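# Fold the towel once in half on the table

## Task

Fold the towel a single time, bringing one end over onto the other so their edges roughly match, with no extra folds; it must lie flat and entirely on the table, away from the basket, with no lumps or raised parts. Release it and pull the grippers away, since a fold that stays only because the robot holds it does not count.

## Robot and tools

Robot: two arms, left_arm and right_arm, each with a two-finger parallel gripper and a wrist camera. Their bases sit at (-0.039, +0.236, 0) m for left_arm and (+0.005, -0.297, 0) m for right_arm, both turned slightly about z. The shared scene frame has its origin on the table surface midway between the arms, +x pointing out across the table, +z up, and left_arm on the +y side. The names left and right do not match the sides of any image.

Gripper axes: the fingers extend along the gripper's +z and close along its y. The reported end_effector_position is the point between the finger pads, roughly 1 cm short of the tips. Joint ranges (rad), base to hand: waist -2.618 to 3.054, shoulder 0 to 3.142, elbow 0 to 3.142, wrist pitch -1.571 to 1.571, wrist yaw -1.571 to 1.571, wrist roll -2.094 to 2.094.

execute_actions(actions): actions is a list of up to 15 actions. Each action is a list of up to 15 rows, and each row is one control step of 1/30 s. If an action has fewer than 15 rows, its final row repeats until 15 steps have passed. Every row holds 14 numbers in [-1, 1], always covering both arms: dx, dy, dz, rx, ry, rz, opening for left_arm, then those seven for right_arm. The first six numbers are an offset, not a pose: a target displacement in that gripper's own axes, measured from the gripper's pose at the start of the action (for a call's first action, the pose in the latest result of the scene). Rows do not add up; each is counted from that same start pose. Scale: 1.0 equals 0.6 m of translation or 180 degrees of rotation; rx, ry, rz form a single rotation vector. opening is absolute: +1 is fully open (0.094 m), -1 is closed. An empty list simply returns the current state and images.

Per step, the commanded pose is limited to within 70 mm and 16 degrees of the measured one, and the arm then tracks that limited pose, favouring position over orientation when both cannot be met. A large offset therefore may need several actions; after an action the arm only continues up to its last limited pose, so send the remainder next. Elbows stop just before straight.

move(target, speed, blocking): target is one 14-number row laid out as above, offsets in each gripper's own axes from the pose in the latest result that showed one, with absolute openings. Each gripper travels in a straight line; both paths finish together and last 0.5 to 10 s (cut off at 10 s). speed is the top path speed in m/s, 0.002 to 0.5, default 0.25; rotation is capped at twice that value in rad/s. Openings are sent as the move begins. Paths ignore obstacles and the other arm, and grippers may lag, drift or overshoot speed, most near full reach. With blocking=false the call returns after 0.5 s while the arm keeps going; other moves and action rows are refused until a result shows it ended, so call wait or stop first. The result adds a move: line giving the ending (done, off_target, moving, held, fault), any limits (paced means the sent pose was clipped; held means a check blocked steps, after which the arm may speed up), and each gripper's distance to its target.

wait(seconds): 0 to 10; the arms keep their last command and a running move continues. stop(): brakes a running move, needing some distance; fingers keep moving. zoom_image(camera, region): camera is cam_high, cam_left_wrist or cam_right_wrist; region is [x0, y0, x1, y1] in that camera's image pixels, top-left origin, at most 504 by 504. read_manual(section): only "licences", returns licence text. finished_scene(scene): ends the current scene, given its number; irreversible, and the goal must hold afterwards.

Results: a state line per arm with gripper position (m) and quat_wxyz in the scene frame (printed values can be off, more at long reach); Hand target lines showing where each arm is now being driven; pose unreachable lines when a clearance check altered a command; step readings of end_effector_position, with HELD marking steps held back; grip_measured on the command scale; Joint positions (last value is finger opening in m); joint torques (offset, scaled and noisy). Images arrive in the order cam_high (504x504, pinhole), cam_left_wrist and cam_right_wrist (616x616, fisheye); calibration values are provided.

Practical points: arms usually settle a centimetre or more below the commanded pose, and zero offsets let them sink further. To keep an arm in place, send the offset back to its desired pose in the first call of a reply and zeros afterwards, aiming higher if it still sags, while always sending the wanted opening. To hold cloth, command an opening about 0.03 under grip_measured; smaller gaps grip more gently. Pads give about 50 to 62 N, less on very thin material. Faster contact and targets further past contact push harder. Objects may occasionally be tugged or nudged by outside forces.

Avoid: arms striking or pressing each other, anything leaving the table, drops, slips, slams and hard pushes. Motor heat from holding loads gives a MOTOR HOT warning at 75 °C, a 10 s stop at 90 °C, and at 100 °C the arm goes limp and falls; FAULT lines report stops. Smooth, low-effort motion is preferred.

Each tool is called after "Emit:" as name(argument=value, ...) on one line, values as JSON.

## Session

Emit:
execute_actions(actions=[])

Scene clock: 0.00 s.
left_arm: end_effector_position=(+0.1282, -0.1816, +0.0581) grip_measured=+1.000 end_effector_quat_wxyz=(+0.296, +0.310, +0.897, -0.107) | right_arm: end_effector_position=(+0.2518, -0.3707, +0.0439) grip_measured=+1.000 end_effector_quat_wxyz=(+0.229, +0.167, +0.958, -0.037)
Joint positions: left_arm=[-1.129  1.868  1.18  -0.35  -0.373 -0.568  0.094] | right_arm=[-0.079  1.146  0.526 -0.483  0.026  0.064  0.094]
Joint velocities: left_arm=[-0.017  0.002 -0.002 -0.022  0.007 -0.081  0.   ] | right_arm=[ 0.012  0.002 -0.007  0.007 -0.081 -0.066  0.   ]
Joint torques (N m, as the arm reports them, + toward a larger angle): no reading
Hand target (left_arm): +0.128, -0.179, +0.057; +0.294, +0.311, +0.898, -0.100
Hand target (right_arm): +0.258, -0.373, +0.051; +0.243, +0.167, +0.955, -0.039

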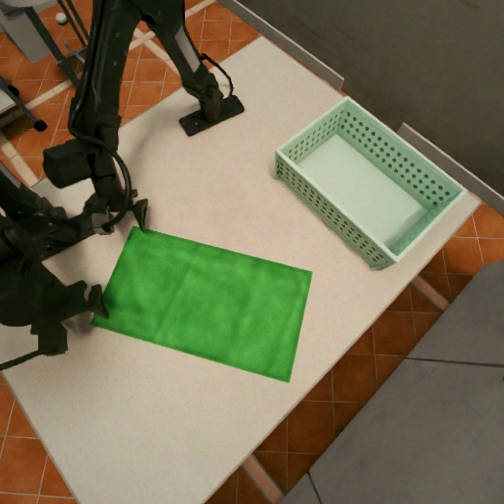

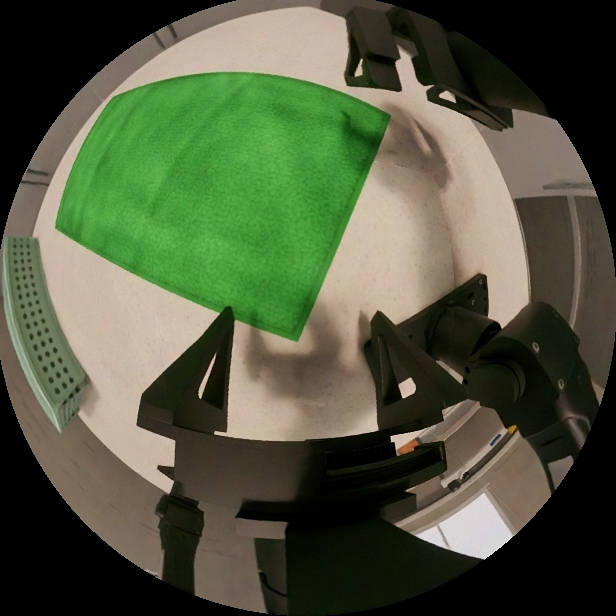

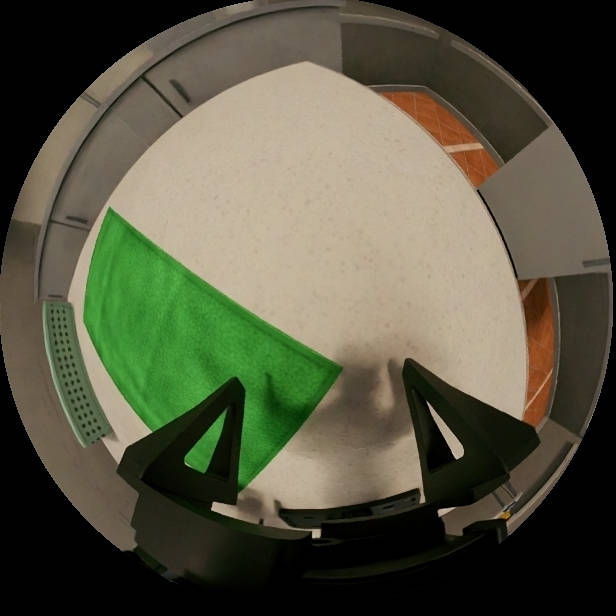

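Emit:
move(target=[0.041,0.008,0.031,0,0,0,0.3,0.043,0.015,0.007,0,0,0,0.3], speed=0.1)

Scene clock: 8.30 s.
left_arm: end_effector_position=(+0.1277, -0.1795, +0.0413) grip_measured=+0.303 end_effector_quat_wxyz=(+0.303, +0.306, +0.894, -0.120) | right_arm: end_effector_position=(+0.2315, -0.3555, +0.0252) grip_measured=+0.303 end_effector_quat_wxyz=(+0.212, +0.168, +0.962, -0.034)
Joint positions: left_arm=[-1.129  1.877  1.099 -0.229 -0.373 -0.568  0.061] | right_arm=[-0.025  1.097  0.437 -0.48   0.046  0.114  0.061]
Joint velocities: left_arm=[-0.002  0.012  0.002  0.022  0.081 -0.007 -0.001] | right_arm=[-0.007 -0.002 -0.022 -0.051  0.037 -0.007  0.   ]
Joint torques (N m, as the arm reports them, + toward a larger angle): left_arm=[-0.25 -8.9   5.75  1.26 -0.18 -0.03] | right_arm=[ 0.66 -4.64  5.91  1.45  0.12  0.04]
Hand target (left_arm): +0.124, -0.173, +0.029; +0.295, +0.310, +0.897, -0.107
Hand target (right_arm): +0.235, -0.356, +0.028; +0.229, +0.167, +0.958, -0.038
Off the commanded pose (left_arm): 0.015 m, 2 deg.
Off the commanded pose (right_arm): 0.005 m, 2 deg.
move: off_target (left_arm)
camera_calibration (this result's frames):
cam_left_wrist: T_world_to_cam=[[-0.586046, -0.802348, 0.113083, -0.0735939], [-0.777353, 0.59611, 0.200936, 0.213621], [-0.22863, 0.0298527, -0.973056, 0.190097], [0, 0, 0, 1]] pos_world=[0.166391, -0.192064, 0.150373]
cam_right_wrist: T_world_to_cam=[[-0.465162, -0.877232, -0.118697, -0.196021], [-0.885045, 0.458164, 0.0823438, 0.405961], [-0.0178518, 0.143356, -0.98951, 0.169726], [0, 0, 0, 1]] pos_world=[0.271143, -0.382283, 0.11125]

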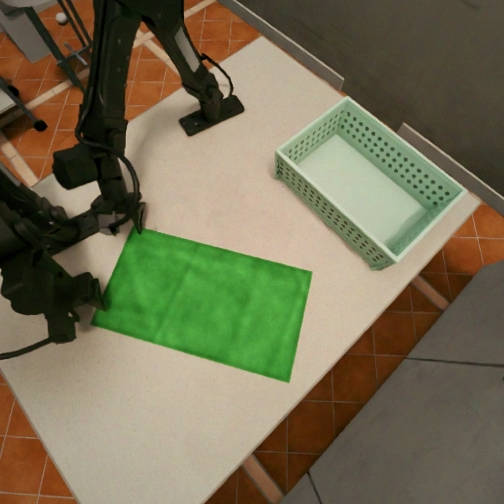

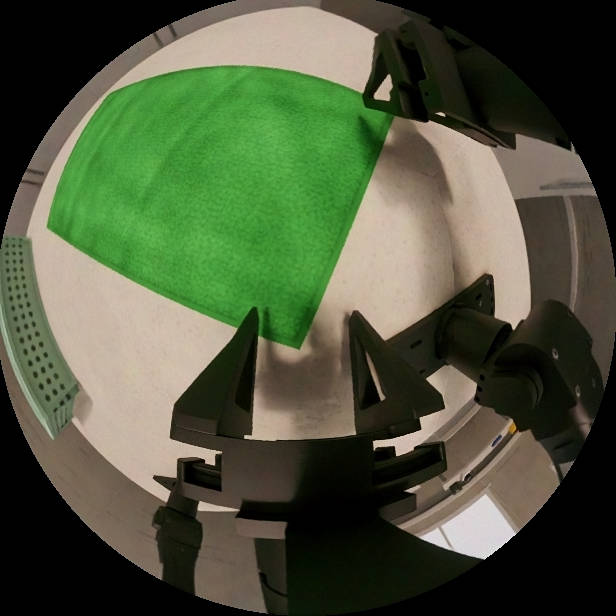

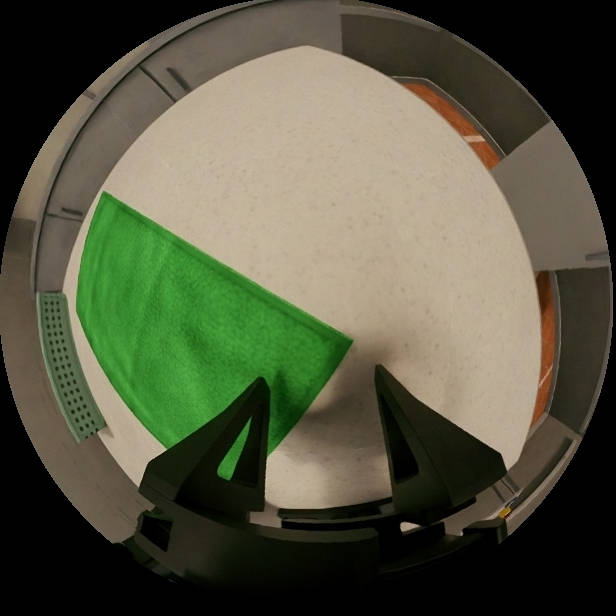

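Emit:
move(target=[0.04,0.008,0.055,0,0,0,0.3,0.002,0.008,0.036,0,0,0,0.3], speed=0.05)

Scene clock: 10.73 s.
left_arm: end_effector_position=(+0.1309, -0.1924, +0.0224) grip_measured=+0.303 end_effector_quat_wxyz=(+0.320, +0.299, +0.887, -0.144) | right_arm: end_effector_position=(+0.2398, -0.3545, +0.0088) grip_measured=+0.303 end_effector_quat_wxyz=(+0.209, +0.169, +0.963, -0.031)
Joint positions: left_arm=[-1.129  1.939  1.056 -0.059 -0.373 -0.563  0.061] | right_arm=[-0.013  1.192  0.416 -0.371  0.047  0.128  0.061]
Joint velocities: left_arm=[ 0.007  0.007  0.002 -0.125 -0.051 -0.037 -0.001] | right_arm=[-0.007 -0.002  0.002  0.007  0.051  0.022  0.001]
Joint torques (N m, as the arm reports them, + toward a larger angle): left_arm=[ 0.75 -8.46  4.81  1.25 -0.1   0.05] | right_arm=[ 0.67 -2.47  5.56  1.44  0.12  0.05]
Hand target (left_arm): +0.131, -0.178, +0.001; +0.303, +0.306, +0.894, -0.120
Hand target (right_arm): +0.240, -0.354, +0.006; +0.212, +0.168, +0.962, -0.034
Off the commanded pose (left_arm): 0.027 m, 4 deg.
Off the commanded pose (right_arm): 0.004 m, 0 deg.
move: off_target (left_arm)
camera_calibration (this result's frames):
cam_left_wrist: T_world_to_cam=[[-0.591085, -0.792406, 0.150705, -0.0782002], [-0.778415, 0.609346, 0.150889, 0.231409], [-0.211396, -0.0281226, -0.976996, 0.159501], [0, 0, 0, 1]] pos_world=[0.167627, -0.198489, 0.1327]
cam_right_wrist: T_world_to_cam=[[-0.46622, -0.876234, -0.121873, -0.192604], [-0.884367, 0.458021, 0.0900622, 0.413899], [-0.023095, 0.14977, -0.988451, 0.157036], [0, 0, 0, 1]] pos_world=[0.279869, -0.38186, 0.0944728]

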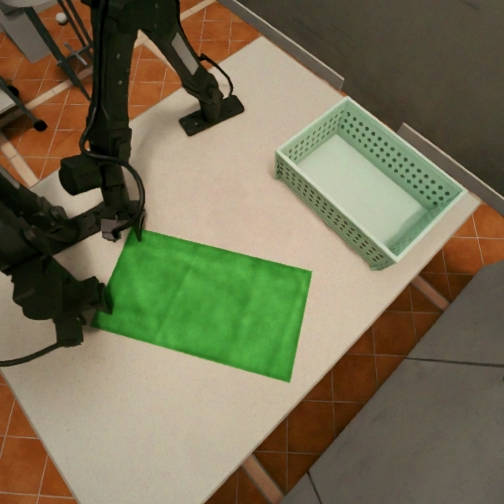

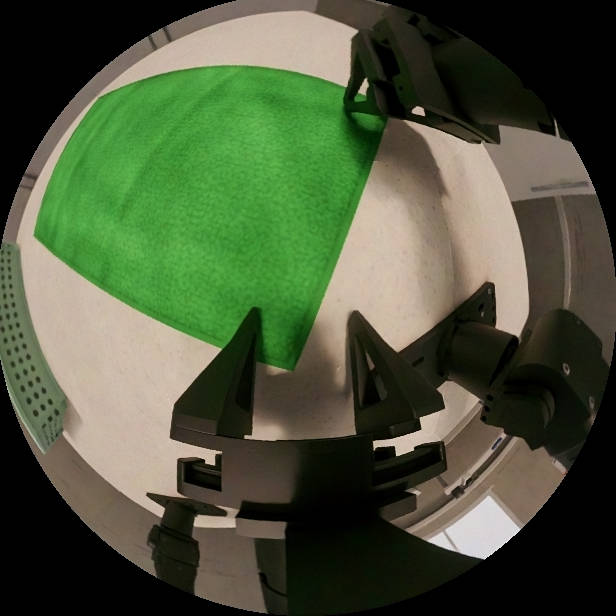

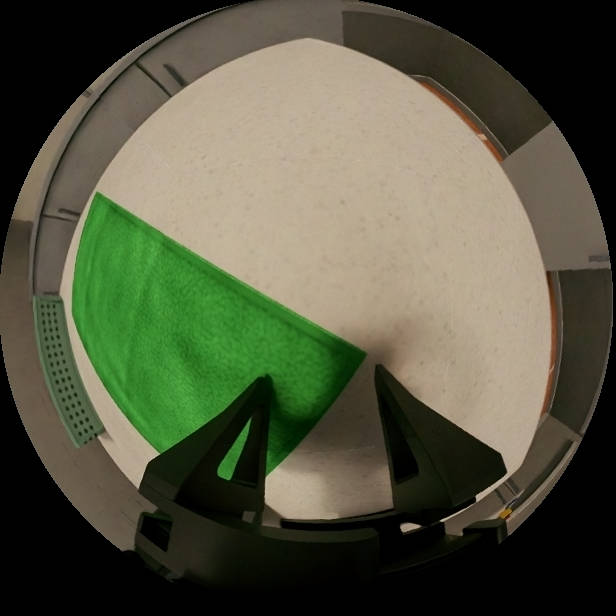

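Emit:
move(target=[0.042,0.024,0.017,-0.035,0.07,0,0.3,0.007,0,0.016,0,0,0,0.3], speed=0.08)

Scene clock: 13.43 s.
left_arm: end_effector_position=(+0.1302, -0.1912, +0.0200) grip_measured=+0.303 end_effector_quat_wxyz=(+0.272, +0.293, +0.911, -0.098) | right_arm: end_effector_position=(+0.2448, -0.3556, +0.0068) grip_measured=+0.303 end_effector_quat_wxyz=(+0.214, +0.168, +0.962, -0.031)
Joint positions: left_arm=[-1.122  1.994  1.219 -0.316 -0.351 -0.621  0.061] | right_arm=[-0.013  1.218  0.416 -0.336  0.047  0.128  0.061]
Joint velocities: left_arm=[ 0.012 -0.002  0.007  0.007 -0.007 -0.007  0.001] | right_arm=[ 0.007  0.002 -0.012 -0.037 -0.007 -0.007 -0.001]
Joint torques (N m, as the arm reports them, + toward a larger angle): left_arm=[ 1.   -8.23  8.38  0.52  0.02 -0.11] | right_arm=[-0.05 -2.53  4.38  1.45  0.04  0.01]
Hand target (left_arm): +0.129, -0.174, -0.001; +0.237, +0.295, +0.924, -0.063
Hand target (right_arm): +0.240, -0.354, -0.001; +0.209, +0.168, +0.963, -0.031
Off the commanded pose (left_arm): 0.028 m, 6 deg.
Off the commanded pose (right_arm): 0.010 m, 1 deg.
move: off_target (left_arm)
camera_calibration (this result's frames):
cam_left_wrist: T_world_to_cam=[[-0.548069, -0.830216, 0.101793, -0.089182], [-0.786135, 0.552848, 0.276318, 0.218256], [-0.285679, 0.0714184, -0.95566, 0.185279], [0, 0, 0, 1]] pos_world=[0.175631, -0.207935, 0.125834]
cam_right_wrist: T_world_to_cam=[[-0.465024, -0.876487, -0.124589, -0.191805], [-0.885195, 0.458196, 0.0805351, 0.419342], [-0.013502, 0.147736, -0.988935, 0.152249], [0, 0, 0, 1]] pos_world=[0.284061, -0.382749, 0.0928954]

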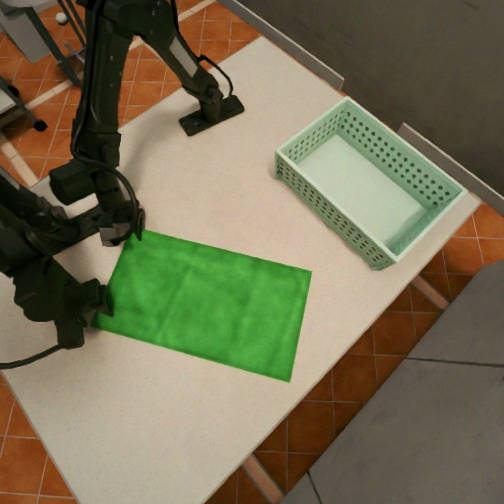

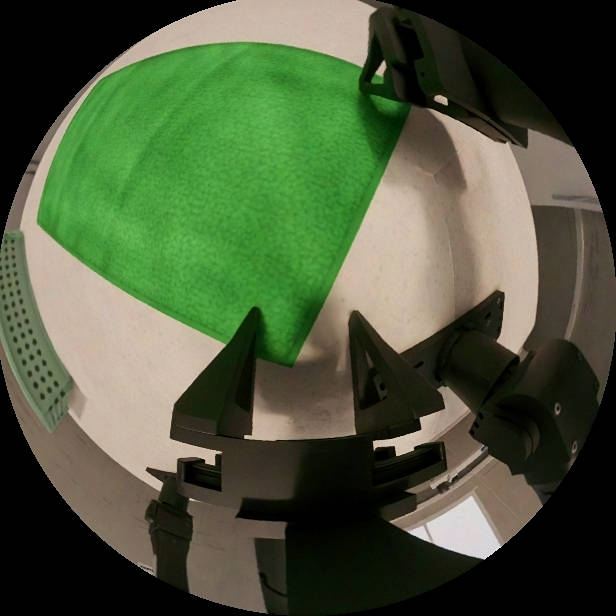

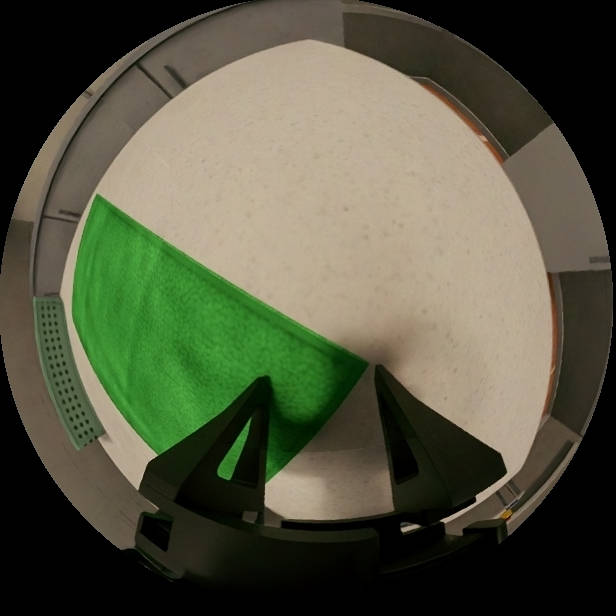

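Both in contact. Close while pressing.

Emit:
execute_actions(actions=[[[0.03,0.01,0.025,-0.03,0.02,0,0.2,0.012,0,0.012,0,0,0,0.2],[0.03,0.01,0.025,-0.03,0.02,0,0.1,0.012,0,0.012,0,0,0,0.1],[0.03,0.01,0.025,-0.03,0.02,0,0,0.012,0,0.012,0,0,0,0],[0.03,0.01,0.025,-0.03,0.02,0,-0.1,0.012,0,0.012,0,0,0,-0.1],[0.03,0.01,0.025,-0.03,0.02,0,-0.2,0.012,0,0.012,0,0,0,-0.2]],[[0.03,0,0.025,-0.02,0.02,0,-0.6,0.012,0,0.012,0,0,0,-0.6]],[[0.03,0,0.025,-0.02,0.02,0,-1,0.012,0,0.012,0,0,0,-1]]])

Emit:
move(target=[-0.04,0.01,-0.07,0,0,0,-1,-0.04,0.01,-0.075,0,0,0,-1], speed=0.06)

Scene clock: 16.47 s.
left_arm: end_effector_position=(+0.1495, -0.2060, +0.0203) grip_measured=-0.964 end_effector_quat_wxyz=(+0.295, +0.226, +0.926, -0.071) | right_arm: end_effector_position=(+0.2556, -0.3567, +0.0068) grip_measured=-0.957 end_effector_quat_wxyz=(+0.249, +0.167, +0.953, -0.030)
Joint positions: left_arm=[-1.125  2.1    1.378 -0.414 -0.453 -0.752  0.002] | right_arm=[-0.013  1.218  0.379 -0.226  0.04   0.128  0.002]
Joint velocities: left_arm=[-0.017 -0.012 -0.007  0.007 -0.066 -0.022 -0.   ] | right_arm=[ 0.007  0.027 -0.002 -0.066  0.007 -0.022 -0.001]
Joint torques (N m, as the arm reports them, + toward a larger angle): left_arm=[-0.77 -8.78  8.5   0.5  -0.13 -0.06] | right_arm=[ 0.14 -1.8   4.7   1.44  0.09  0.03]
Hand target (left_arm): +0.139, -0.194, -0.002; +0.269, +0.241, +0.932, -0.035
Hand target (right_arm): +0.248, -0.355, -0.003; +0.235, +0.168, +0.957, -0.031
Off the commanded pose (left_arm): 0.028 m, 5 deg.
Off the commanded pose (right_arm): 0.013 m, 2 deg.
Step readings (end_effector_position; steps 1 to 15: 1st action; 16 to 30: 2nd action; 31 to 45: 3rd action):
0: left_arm (+0.1301, -0.1912, +0.0199) | right_arm (+0.2449, -0.3556, +0.0068)
1: left_arm (+0.1309, -0.1912, +0.0198) | right_arm (+0.2450, -0.3556, +0.0065)
2: left_arm (+0.1325, -0.1920, +0.0194) | right_arm (+0.2450, -0.3556, +0.0059)
4: left_arm (+0.1362, -0.1934, +0.0189) | right_arm (+0.2459, -0.3551, +0.0055)
8: left_arm (+0.1387, -0.1926, +0.0192) | right_arm (+0.2475, -0.3555, +0.0060)
15: left_arm (+0.1388, -0.1923, +0.0191) | right_arm (+0.2478, -0.3556, +0.0061)
16: left_arm (+0.1394, -0.1925, +0.0191) | right_arm (+0.2481, -0.3557, +0.0060)
17: left_arm (+0.1409, -0.1939, +0.0192) | right_arm (+0.2490, -0.3560, +0.0060)
19: left_arm (+0.1434, -0.1974, +0.0191) | right_arm (+0.2498, -0.3561, +0.0059)
23: left_arm (+0.1444, -0.1981, +0.0192) | right_arm (+0.2507, -0.3563, +0.0059)
30: left_arm (+0.1444, -0.1979, +0.0193) | right_arm (+0.2509, -0.3564, +0.0059)
31: left_arm (+0.1450, -0.1980, +0.0192) | right_arm (+0.2514, -0.3565, +0.0059)
32: left_arm (+0.1466, -0.1995, +0.0198) | right_arm (+0.2524, -0.3563, +0.0060)
34: left_arm (+0.1484, -0.2047, +0.0202) | right_arm (+0.2546, -0.3564, +0.0069)
38: left_arm (+0.1495, -0.2060, +0.0204) | right_arm (+0.2552, -0.3566, +0.0067)
45: end_effector_position above
camera_calibration (this result's frames):
cam_left_wrist: T_world_to_cam=[[-0.420909, -0.903512, 0.0806311, -0.12457], [-0.869873, 0.42724, 0.246552, 0.228709], [-0.257211, 0.0336369, -0.96577, 0.180342], [0, 0, 0, 1]] pos_world=[0.192901, -0.21633, 0.127824]
cam_right_wrist: T_world_to_cam=[[-0.452901, -0.878931, -0.149532, -0.191549], [-0.889728, 0.456316, 0.0126268, 0.430339], [0.0571359, 0.138762, -0.988676, 0.131385], [0, 0, 0, 1]] pos_world=[0.288625, -0.382961, 0.0958207]

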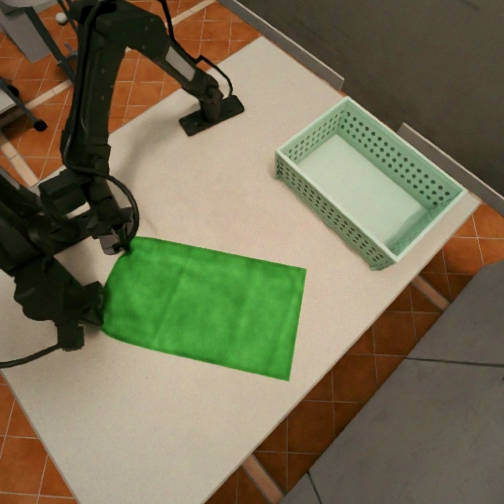

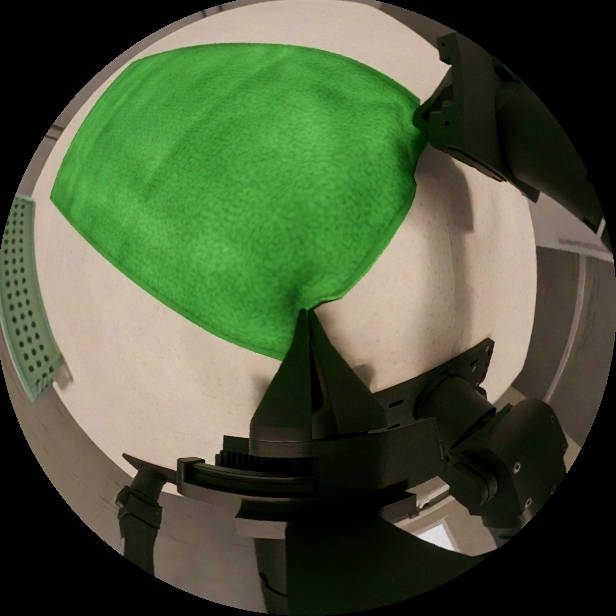

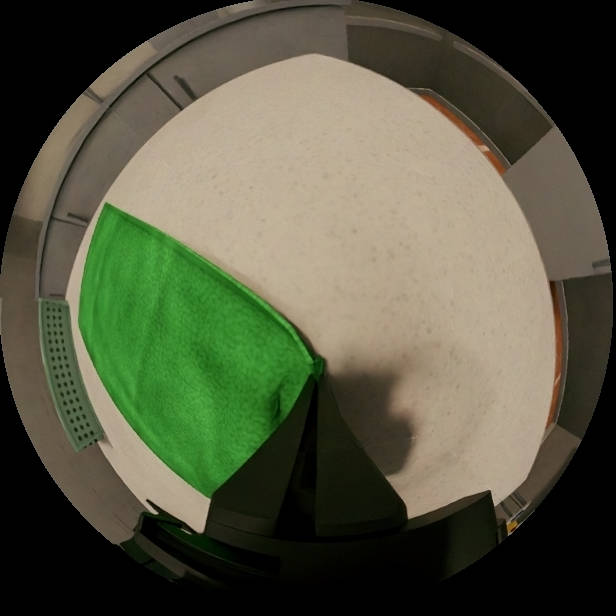

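Scene clock: 17.90 s.
left_arm: end_effector_position=(+0.1475, -0.1975, +0.0597) grip_measured=-0.964 end_effector_quat_wxyz=(+0.295, +0.226, +0.926, -0.070) | right_arm: end_effector_position=(+0.2443, -0.3498, +0.0381) grip_measured=-0.957 end_effector_quat_wxyz=(+0.222, +0.167, +0.960, -0.026)
Joint positions: left_arm=[-1.125  2.009  1.409 -0.538 -0.453 -0.753  0.002] | right_arm=[ 0.007  1.11   0.491 -0.502  0.042  0.146  0.002]
Joint velocities: left_arm=[ 0.007 -0.007  0.012  0.066 -0.022  0.051  0.001] | right_arm=[ 0.027  0.002  0.012 -0.022  0.051 -0.037 -0.002]
Joint torques (N m, as the arm reports them, + toward a larger angle): left_arm=[  0.06 -12.22  10.01   0.82  -0.22   0.01] | right_arm=[ 0.65 -5.   10.43  1.2   0.15  0.09]
Hand target (left_arm): +0.148, -0.198, +0.068; +0.295, +0.226, +0.926, -0.071
Hand target (right_arm): +0.256, -0.352, +0.057; +0.249, +0.167, +0.953, -0.030
Off the commanded pose (left_arm): 0.009 m, 0 deg.
Off the commanded pose (right_arm): 0.023 m, 3 deg.
move: off_target (right_arm)
camera_calibration (this result's frames):
cam_left_wrist: T_world_to_cam=[[-0.420494, -0.903731, 0.0803383, -0.120991], [-0.87011, 0.426767, 0.246534, 0.213548], [-0.257086, 0.0337631, -0.965798, 0.21764], [0, 0, 0, 1]] pos_world=[0.190887, -0.207827, 0.16727]
cam_right_wrist: T_world_to_cam=[[-0.458401, -0.877596, -0.140333, -0.184505], [-0.888735, 0.453421, 0.067529, 0.413454], [0.00436668, 0.155674, -0.987799, 0.180755], [0, 0, 0, 1]] pos_world=[0.282084, -0.377529, 0.124738]

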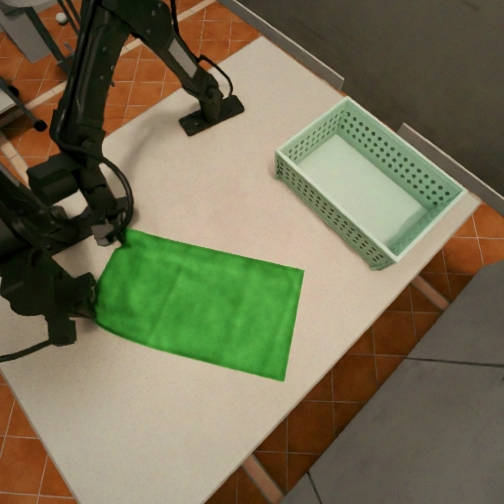

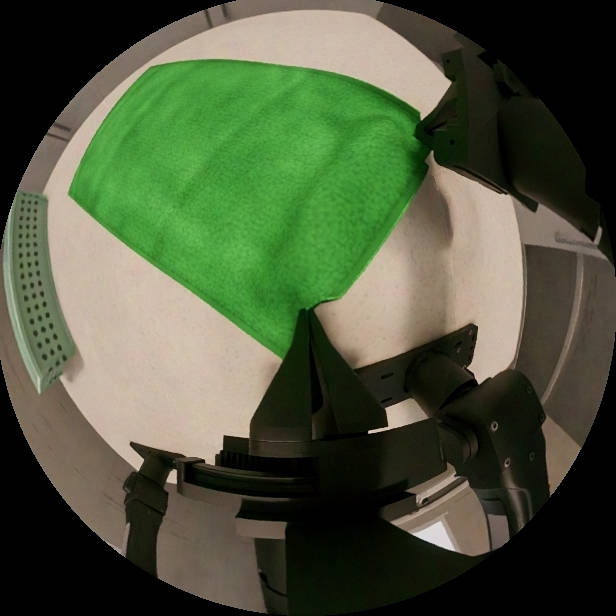

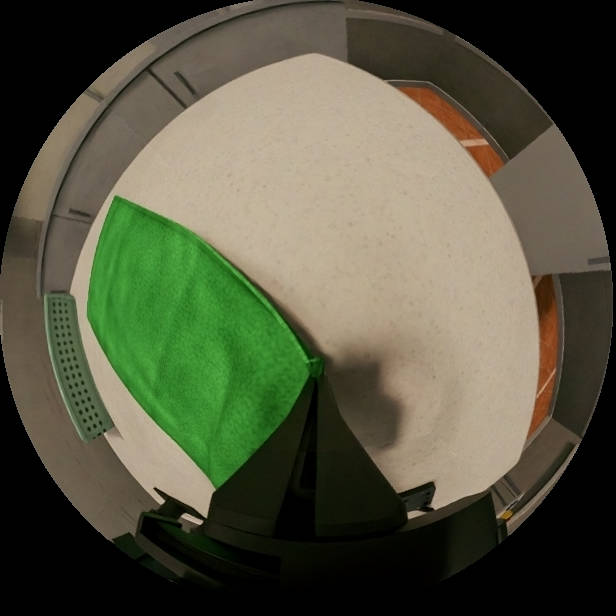

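Emit:
move(target=[-0.133,0.056,-0.212,0,0,0.08,-1,-0.173,0.034,-0.239,0,-0.02,0.08,-1], speed=0.1)

Scene clock: 21.90 s.
left_arm: end_effector_position=(+0.1533, -0.1714, +0.2038) grip_measured=-0.964 end_effector_quat_wxyz=(+0.310, +0.338, +0.888, -0.041) | right_arm: end_effector_position=(+0.2691, -0.3398, +0.1973) grip_measured=-0.957 end_effector_quat_wxyz=(+0.229, +0.283, +0.931, +0.004)
Joint positions: left_arm=[-1.094  1.834  1.738 -1.003 -0.442 -0.466  0.002] | right_arm=[ 0.081  1.153  1.153 -1.114  0.073  0.458  0.002]
Joint velocities: left_arm=[ 0.012  0.017  0.007  0.066 -0.037  0.007  0.   ] | right_arm=[ 0.002 -0.007  0.002 -0.022 -0.066  0.037 -0.   ]
Joint torques (N m, as the arm reports them, + toward a larger angle): left_arm=[  0.71 -10.87  10.47   0.68  -0.14   0.05] | right_arm=[ 0.5  -2.71 10.59  1.37  0.3   0.08]
Hand target (left_arm): +0.154, -0.163, +0.210; +0.302, +0.340, +0.890, -0.033
Hand target (right_arm): +0.278, -0.344, +0.213; +0.254, +0.285, +0.924, -0.003
Off the commanded pose (left_arm): 0.010 m, 1 deg.
Off the commanded pose (right_arm): 0.019 m, 3 deg.
move: off_target (right_arm)
camera_calibration (this result's frames):
cam_left_wrist: T_world_to_cam=[[-0.598176, -0.799607, -0.0530514, -0.0343113], [-0.785595, 0.572049, 0.235795, 0.186096], [-0.158195, 0.182724, -0.970354, 0.368648], [0, 0, 0, 1]] pos_world=[0.18399, -0.201252, 0.312018]
cam_right_wrist: T_world_to_cam=[[-0.628086, -0.737757, -0.247431, -0.0276849], [-0.77304, 0.627942, 0.0899939, 0.443947], [0.0889788, 0.247798, -0.964717, 0.340308], [0, 0, 0, 1]] pos_world=[0.29552, -0.383525, 0.281498]

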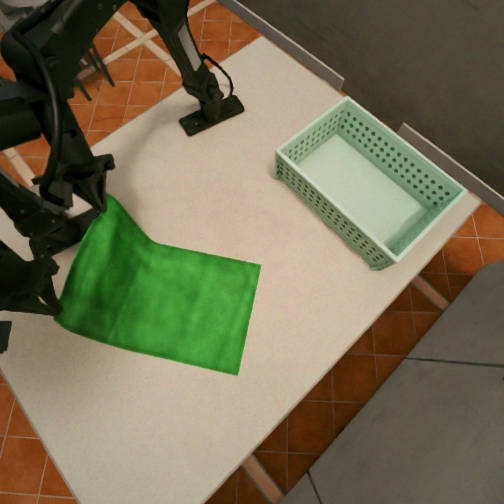

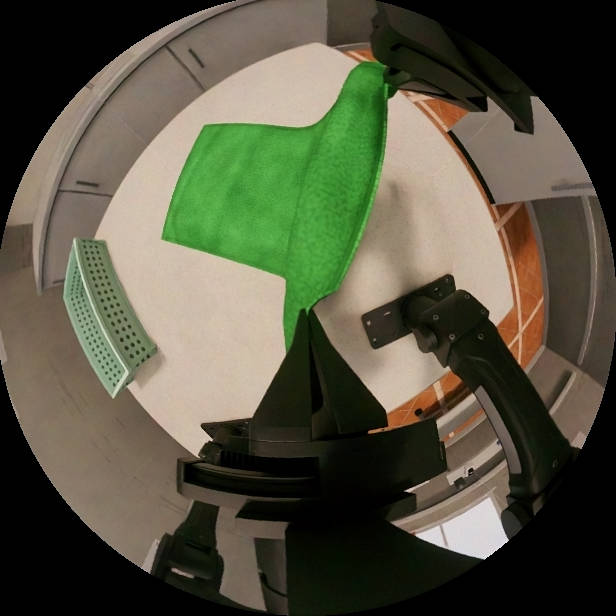

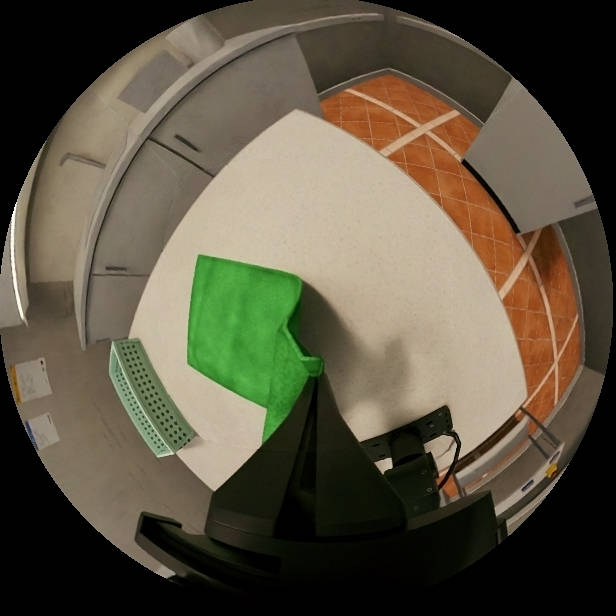

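Emit:
move(target=[-0.028,0.252,0.095,0.1,0,0.05,-1,-0.105,0.242,0.087,0.05,0,0.08,-1], speed=0.12)

Scene clock: 25.63 s.
left_arm: end_effector_position=(+0.2888, -0.0839, +0.1914) grip_measured=-0.964 end_effector_quat_wxyz=(+0.273, +0.446, +0.838, -0.155) | right_arm: end_effector_position=(+0.4044, -0.2518, +0.1817) grip_measured=-0.957 end_effector_quat_wxyz=(+0.176, +0.407, +0.895, -0.042)
Joint positions: left_arm=[-0.498  1.734  1.545 -0.765  0.178  0.216  0.002] | right_arm=[ 0.431  1.858  1.796 -1.274  0.282  1.054  0.002]
Joint velocities: left_arm=[-0.017 -0.017 -0.012  0.081  0.022  0.037  0.   ] | right_arm=[ 0.002 -0.012 -0.007 -0.007  0.037 -0.037  0.   ]
Joint torques (N m, as the arm reports them, + toward a larger angle): left_arm=[ 0.38 -8.58 10.51  1.    0.15  0.05] | right_arm=[ -0.08 -10.38  10.41   0.85   0.56   0.08]
Hand target (left_arm): +0.286, -0.081, +0.189; +0.257, +0.451, +0.841, -0.155
Hand target (right_arm): +0.413, -0.257, +0.199; +0.206, +0.414, +0.886, -0.045
Off the commanded pose (left_arm): 0.005 m, 2 deg.
Off the commanded pose (right_arm): 0.019 m, 3 deg.
move: off_target (right_arm)
camera_calibration (this result's frames):
cam_left_wrist: T_world_to_cam=[[-0.805724, -0.583689, 0.100582, 0.164761], [-0.552816, 0.80206, 0.22604, 0.199333], [-0.21261, 0.126522, -0.968911, 0.372857], [0, 0, 0, 1]] pos_world=[0.322219, -0.110882, 0.299637]
cam_right_wrist: T_world_to_cam=[[-0.825833, -0.538174, -0.168427, 0.234195], [-0.561823, 0.810915, 0.163621, 0.442001], [0.0485236, 0.22975, -0.972039, 0.304568], [0, 0, 0, 1]] pos_world=[0.426953, -0.302362, 0.263176]

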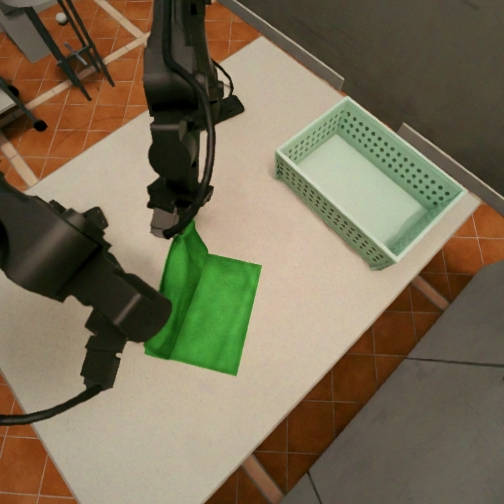

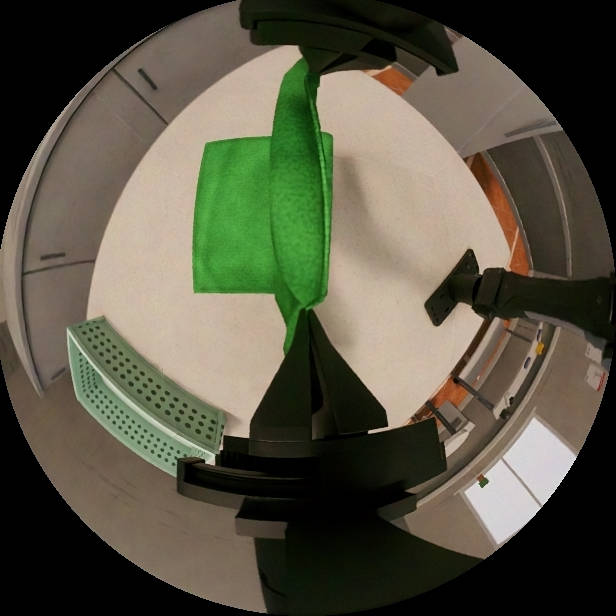

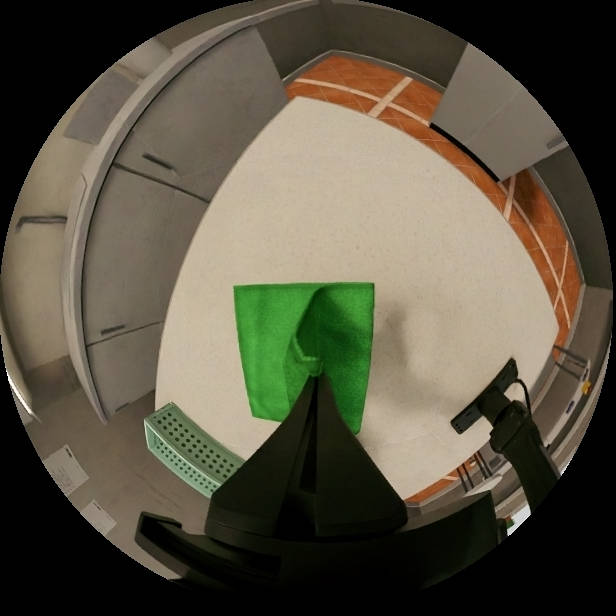

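Emit:
move(target=[0.07,0.22,0.15,0.08,0,0,-1,-0.012,0.182,0.177,0,0.06,0,-1], speed=0.1)

Scene clock: 29.93 s.
left_arm: end_effector_position=(+0.4104, -0.0311, +0.0946) grip_measured=-0.964 end_effector_quat_wxyz=(+0.228, +0.478, +0.810, -0.252) | right_arm: end_effector_position=(+0.5164, -0.1980, +0.0813) grip_measured=-0.957 end_effector_quat_wxyz=(+0.079, +0.405, +0.911, -0.005)
Joint positions: left_arm=[-0.143  2.204  1.824 -0.779  0.575  0.592  0.002] | right_arm=[ 0.421  2.655  2.759 -1.554  0.102  1.054  0.002]
Joint velocities: left_arm=[-0.012 -0.007  0.002 -0.066  0.066 -0.022  0.   ] | right_arm=[-0.002  0.042  0.032 -0.081 -0.051  0.037 -0.   ]
Joint torques (N m, as the arm reports them, + toward a larger angle): left_arm=[  0.5  -12.33  10.44   0.66   0.4    0.06] | right_arm=[ -1.05 -16.29   9.74   0.57   0.18  -0.05]
Hand target (left_arm): +0.409, -0.029, +0.093; +0.216, +0.476, +0.812, -0.259
Hand target (right_arm): +0.521, -0.207, +0.094; +0.094, +0.409, +0.908, -0.002
Off the commanded pose (left_arm): 0.004 m, 2 deg.
Off the commanded pose (right_arm): 0.015 m, 2 deg.
joint sent to its limit (right arm) — the command would take joint 4 (wrist pitch) past its lower limit, so that joint was sent only as far as its limit.
move: off_target (right_arm)
camera_calibration (this result's frames):
cam_left_wrist: T_world_to_cam=[[-0.854676, -0.441404, 0.273298, 0.311464], [-0.400226, 0.895494, 0.194703, 0.189414], [-0.330679, 0.0570268, -0.942019, 0.341975], [0, 0, 0, 1]] pos_world=[0.455093, -0.0516394, 0.200145]
cam_right_wrist: T_world_to_cam=[[-0.836189, -0.534741, -0.121816, 0.340959], [-0.538992, 0.760203, 0.362737, 0.439666], [-0.101365, 0.368975, -0.923895, 0.290266], [0, 0, 0, 1]] pos_world=[0.551506, -0.259011, 0.150227]

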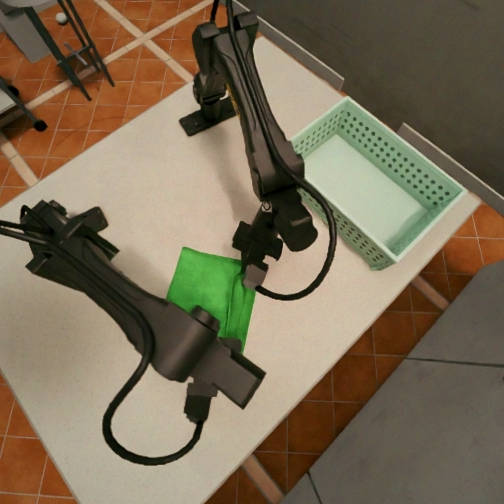

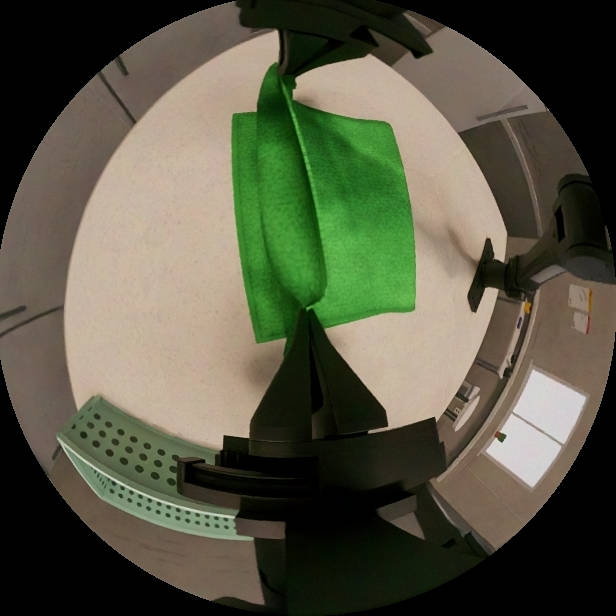

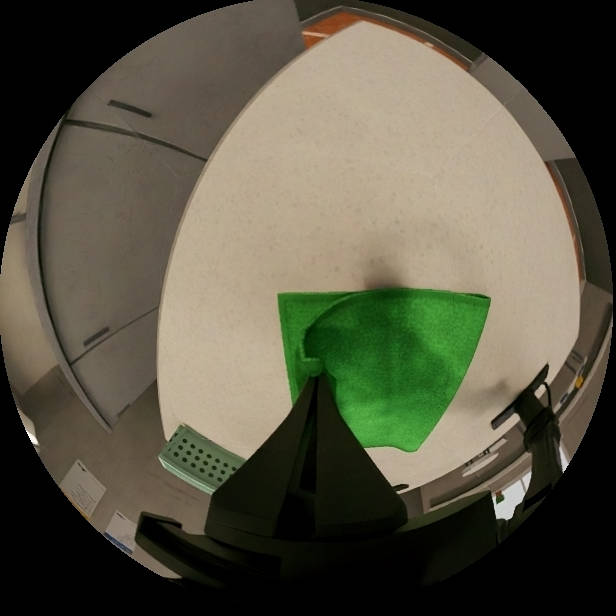

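Emit:
move(target=[-0.073,-0.393,-0.06,0,0,0,-1,0.025,-0.347,-0.208,0,-0.06,0,-1], speed=0.15)

Scene clock: 35.57 s.
left_arm: end_effector_position=(+0.2245, -0.1423, +0.1993) grip_measured=-0.964 end_effector_quat_wxyz=(+0.245, +0.478, +0.803, -0.257) | right_arm: end_effector_position=(+0.3365, -0.3096, +0.1860) grip_measured=-0.957 end_effector_quat_wxyz=(+0.152, +0.399, +0.904, -0.028)
Joint positions: left_arm=[-0.631  1.717  1.51  -0.703  0.329  0.122  0.002] | right_arm=[ 0.257  1.575  1.499 -1.247  0.188  0.869  0.002]
Joint velocities: left_arm=[ 0.007 -0.012  0.002 -0.022 -0.022 -0.022 -0.   ] | right_arm=[-0.002 -0.012 -0.002 -0.051 -0.022 -0.022 -0.   ]
Joint torques (N m, as the arm reports them, + toward a larger angle): left_arm=[ -0.34 -10.31   7.14   1.09   0.11  -0.02] | right_arm=[-0.86 -8.89  5.45  1.01  0.4  -0.06]
Hand target (left_arm): +0.216, -0.135, +0.193; +0.227, +0.478, +0.810, -0.252
Hand target (right_arm): +0.334, -0.319, +0.188; +0.163, +0.403, +0.900, -0.040
Off the commanded pose (left_arm): 0.013 m, 2 deg.
Off the commanded pose (right_arm): 0.010 m, 2 deg.
move: off_target (left_arm)
camera_calibration (this result's frames):
cam_left_wrist: T_world_to_cam=[[-0.862238, -0.432748, 0.263203, 0.0798007], [-0.404047, 0.901025, 0.157794, 0.203169], [-0.305438, 0.0297094, -0.951748, 0.377861], [0, 0, 0, 1]] pos_world=[0.26631, -0.159753, 0.306566]
cam_right_wrist: T_world_to_cam=[[-0.819297, -0.549882, -0.162427, 0.140805], [-0.573318, 0.789481, 0.219151, 0.43683], [0.00772588, 0.272672, -0.962076, 0.350532], [0, 0, 0, 1]] pos_world=[0.363095, -0.363023, 0.264377]

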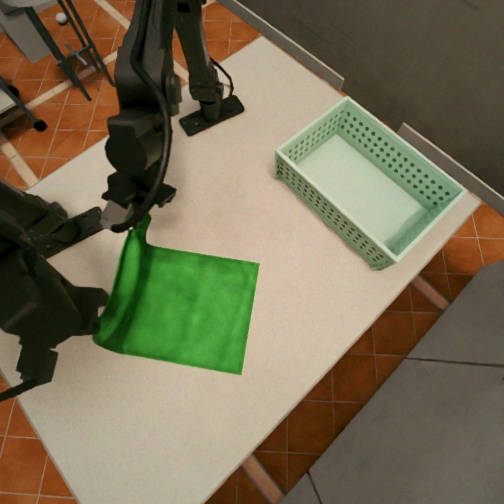

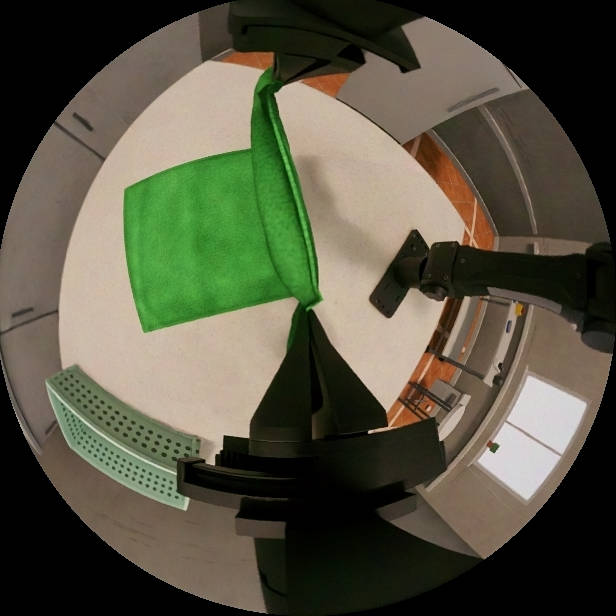

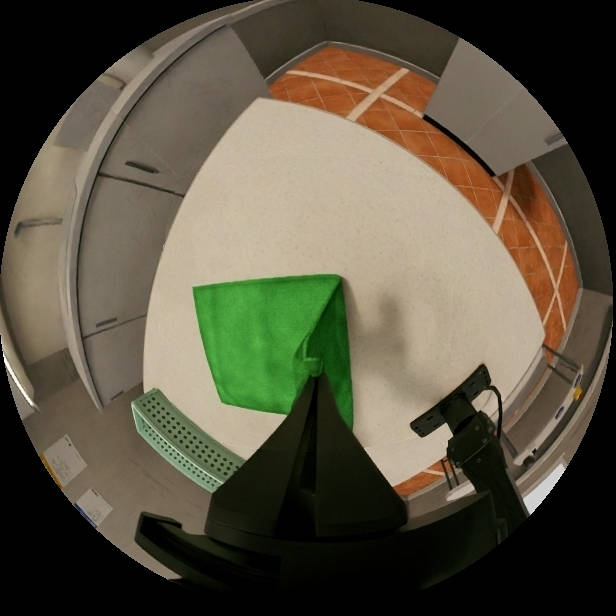

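Emit:
move(target=[0.143,0.35,0.095,0,0,0,-1,-0.027,0.305,0.241,0,0,0.04,-1], speed=0.12)

Scene clock: 39.63 s.
left_arm: end_effector_position=(+0.3869, -0.0436, +0.0716) grip_measured=-0.964 end_effector_quat_wxyz=(+0.264, +0.481, +0.797, -0.253) | right_arm: end_effector_position=(+0.5020, -0.2147, +0.0485) grip_measured=-0.957 end_effector_quat_wxyz=(+0.117, +0.447, +0.886, -0.021)
Joint positions: left_arm=[-0.184  2.101  1.525 -0.478  0.57   0.539  0.002] | right_arm=[ 0.423  2.389  2.117 -1.144  0.183  1.147  0.002]
Joint velocities: left_arm=[ 0.002  0.007 -0.007  0.022 -0.007  0.066  0.001] | right_arm=[-0.002 -0.012  0.022 -0.051  0.066 -0.066  0.   ]
Joint torques (N m, as the arm reports them, + toward a larger angle): left_arm=[  0.82 -11.16   9.77   0.77   0.31   0.09] | right_arm=[ -0.4  -15.66  10.51   0.8    0.55   0.09]
Hand target (left_arm): +0.385, -0.039, +0.065; +0.247, +0.478, +0.803, -0.257
Hand target (right_arm): +0.516, -0.222, +0.069; +0.155, +0.455, +0.877, -0.019
Off the commanded pose (left_arm): 0.009 m, 2 deg.
Off the commanded pose (right_arm): 0.024 m, 4 deg.
move: off_target (right_arm)
camera_calibration (this result's frames):
cam_left_wrist: T_world_to_cam=[[-0.871159, -0.431228, 0.234784, 0.301729], [-0.411507, 0.90209, 0.129986, 0.204917], [-0.26785, 0.0166236, -0.963317, 0.288711], [0, 0, 0, 1]] pos_world=[0.42451, -0.0595393, 0.180642]
cam_right_wrist: T_world_to_cam=[[-0.877516, -0.456243, -0.147677, 0.354855], [-0.479465, 0.829006, 0.287856, 0.445009], [-0.00890743, 0.323404, -0.946219, 0.209528], [0, 0, 0, 1]] pos_world=[0.526624, -0.274777, 0.122565]

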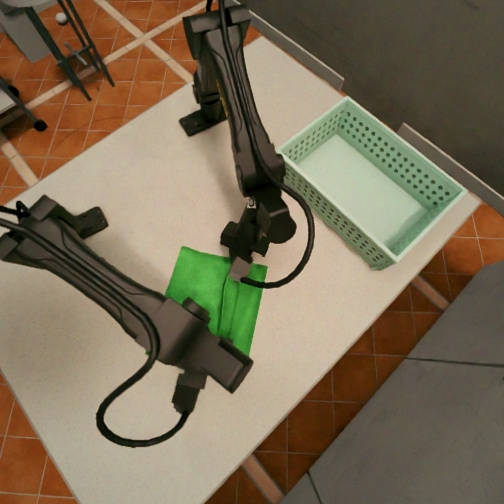

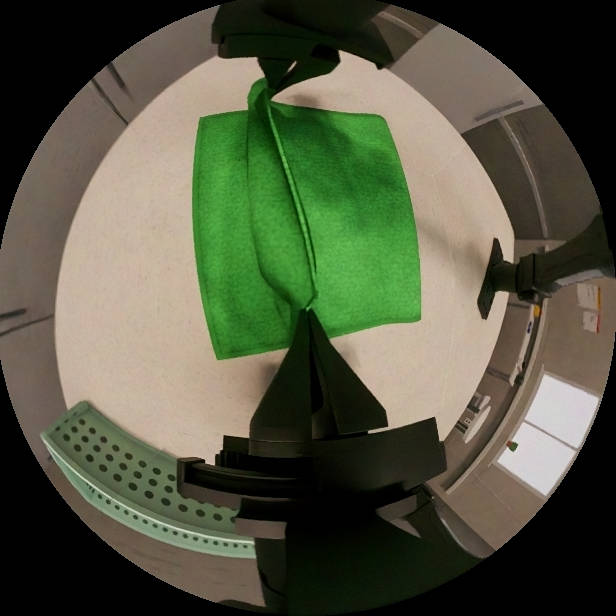

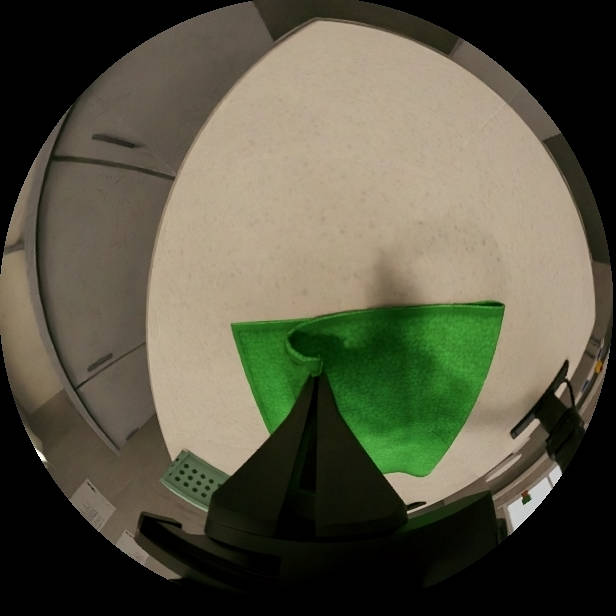

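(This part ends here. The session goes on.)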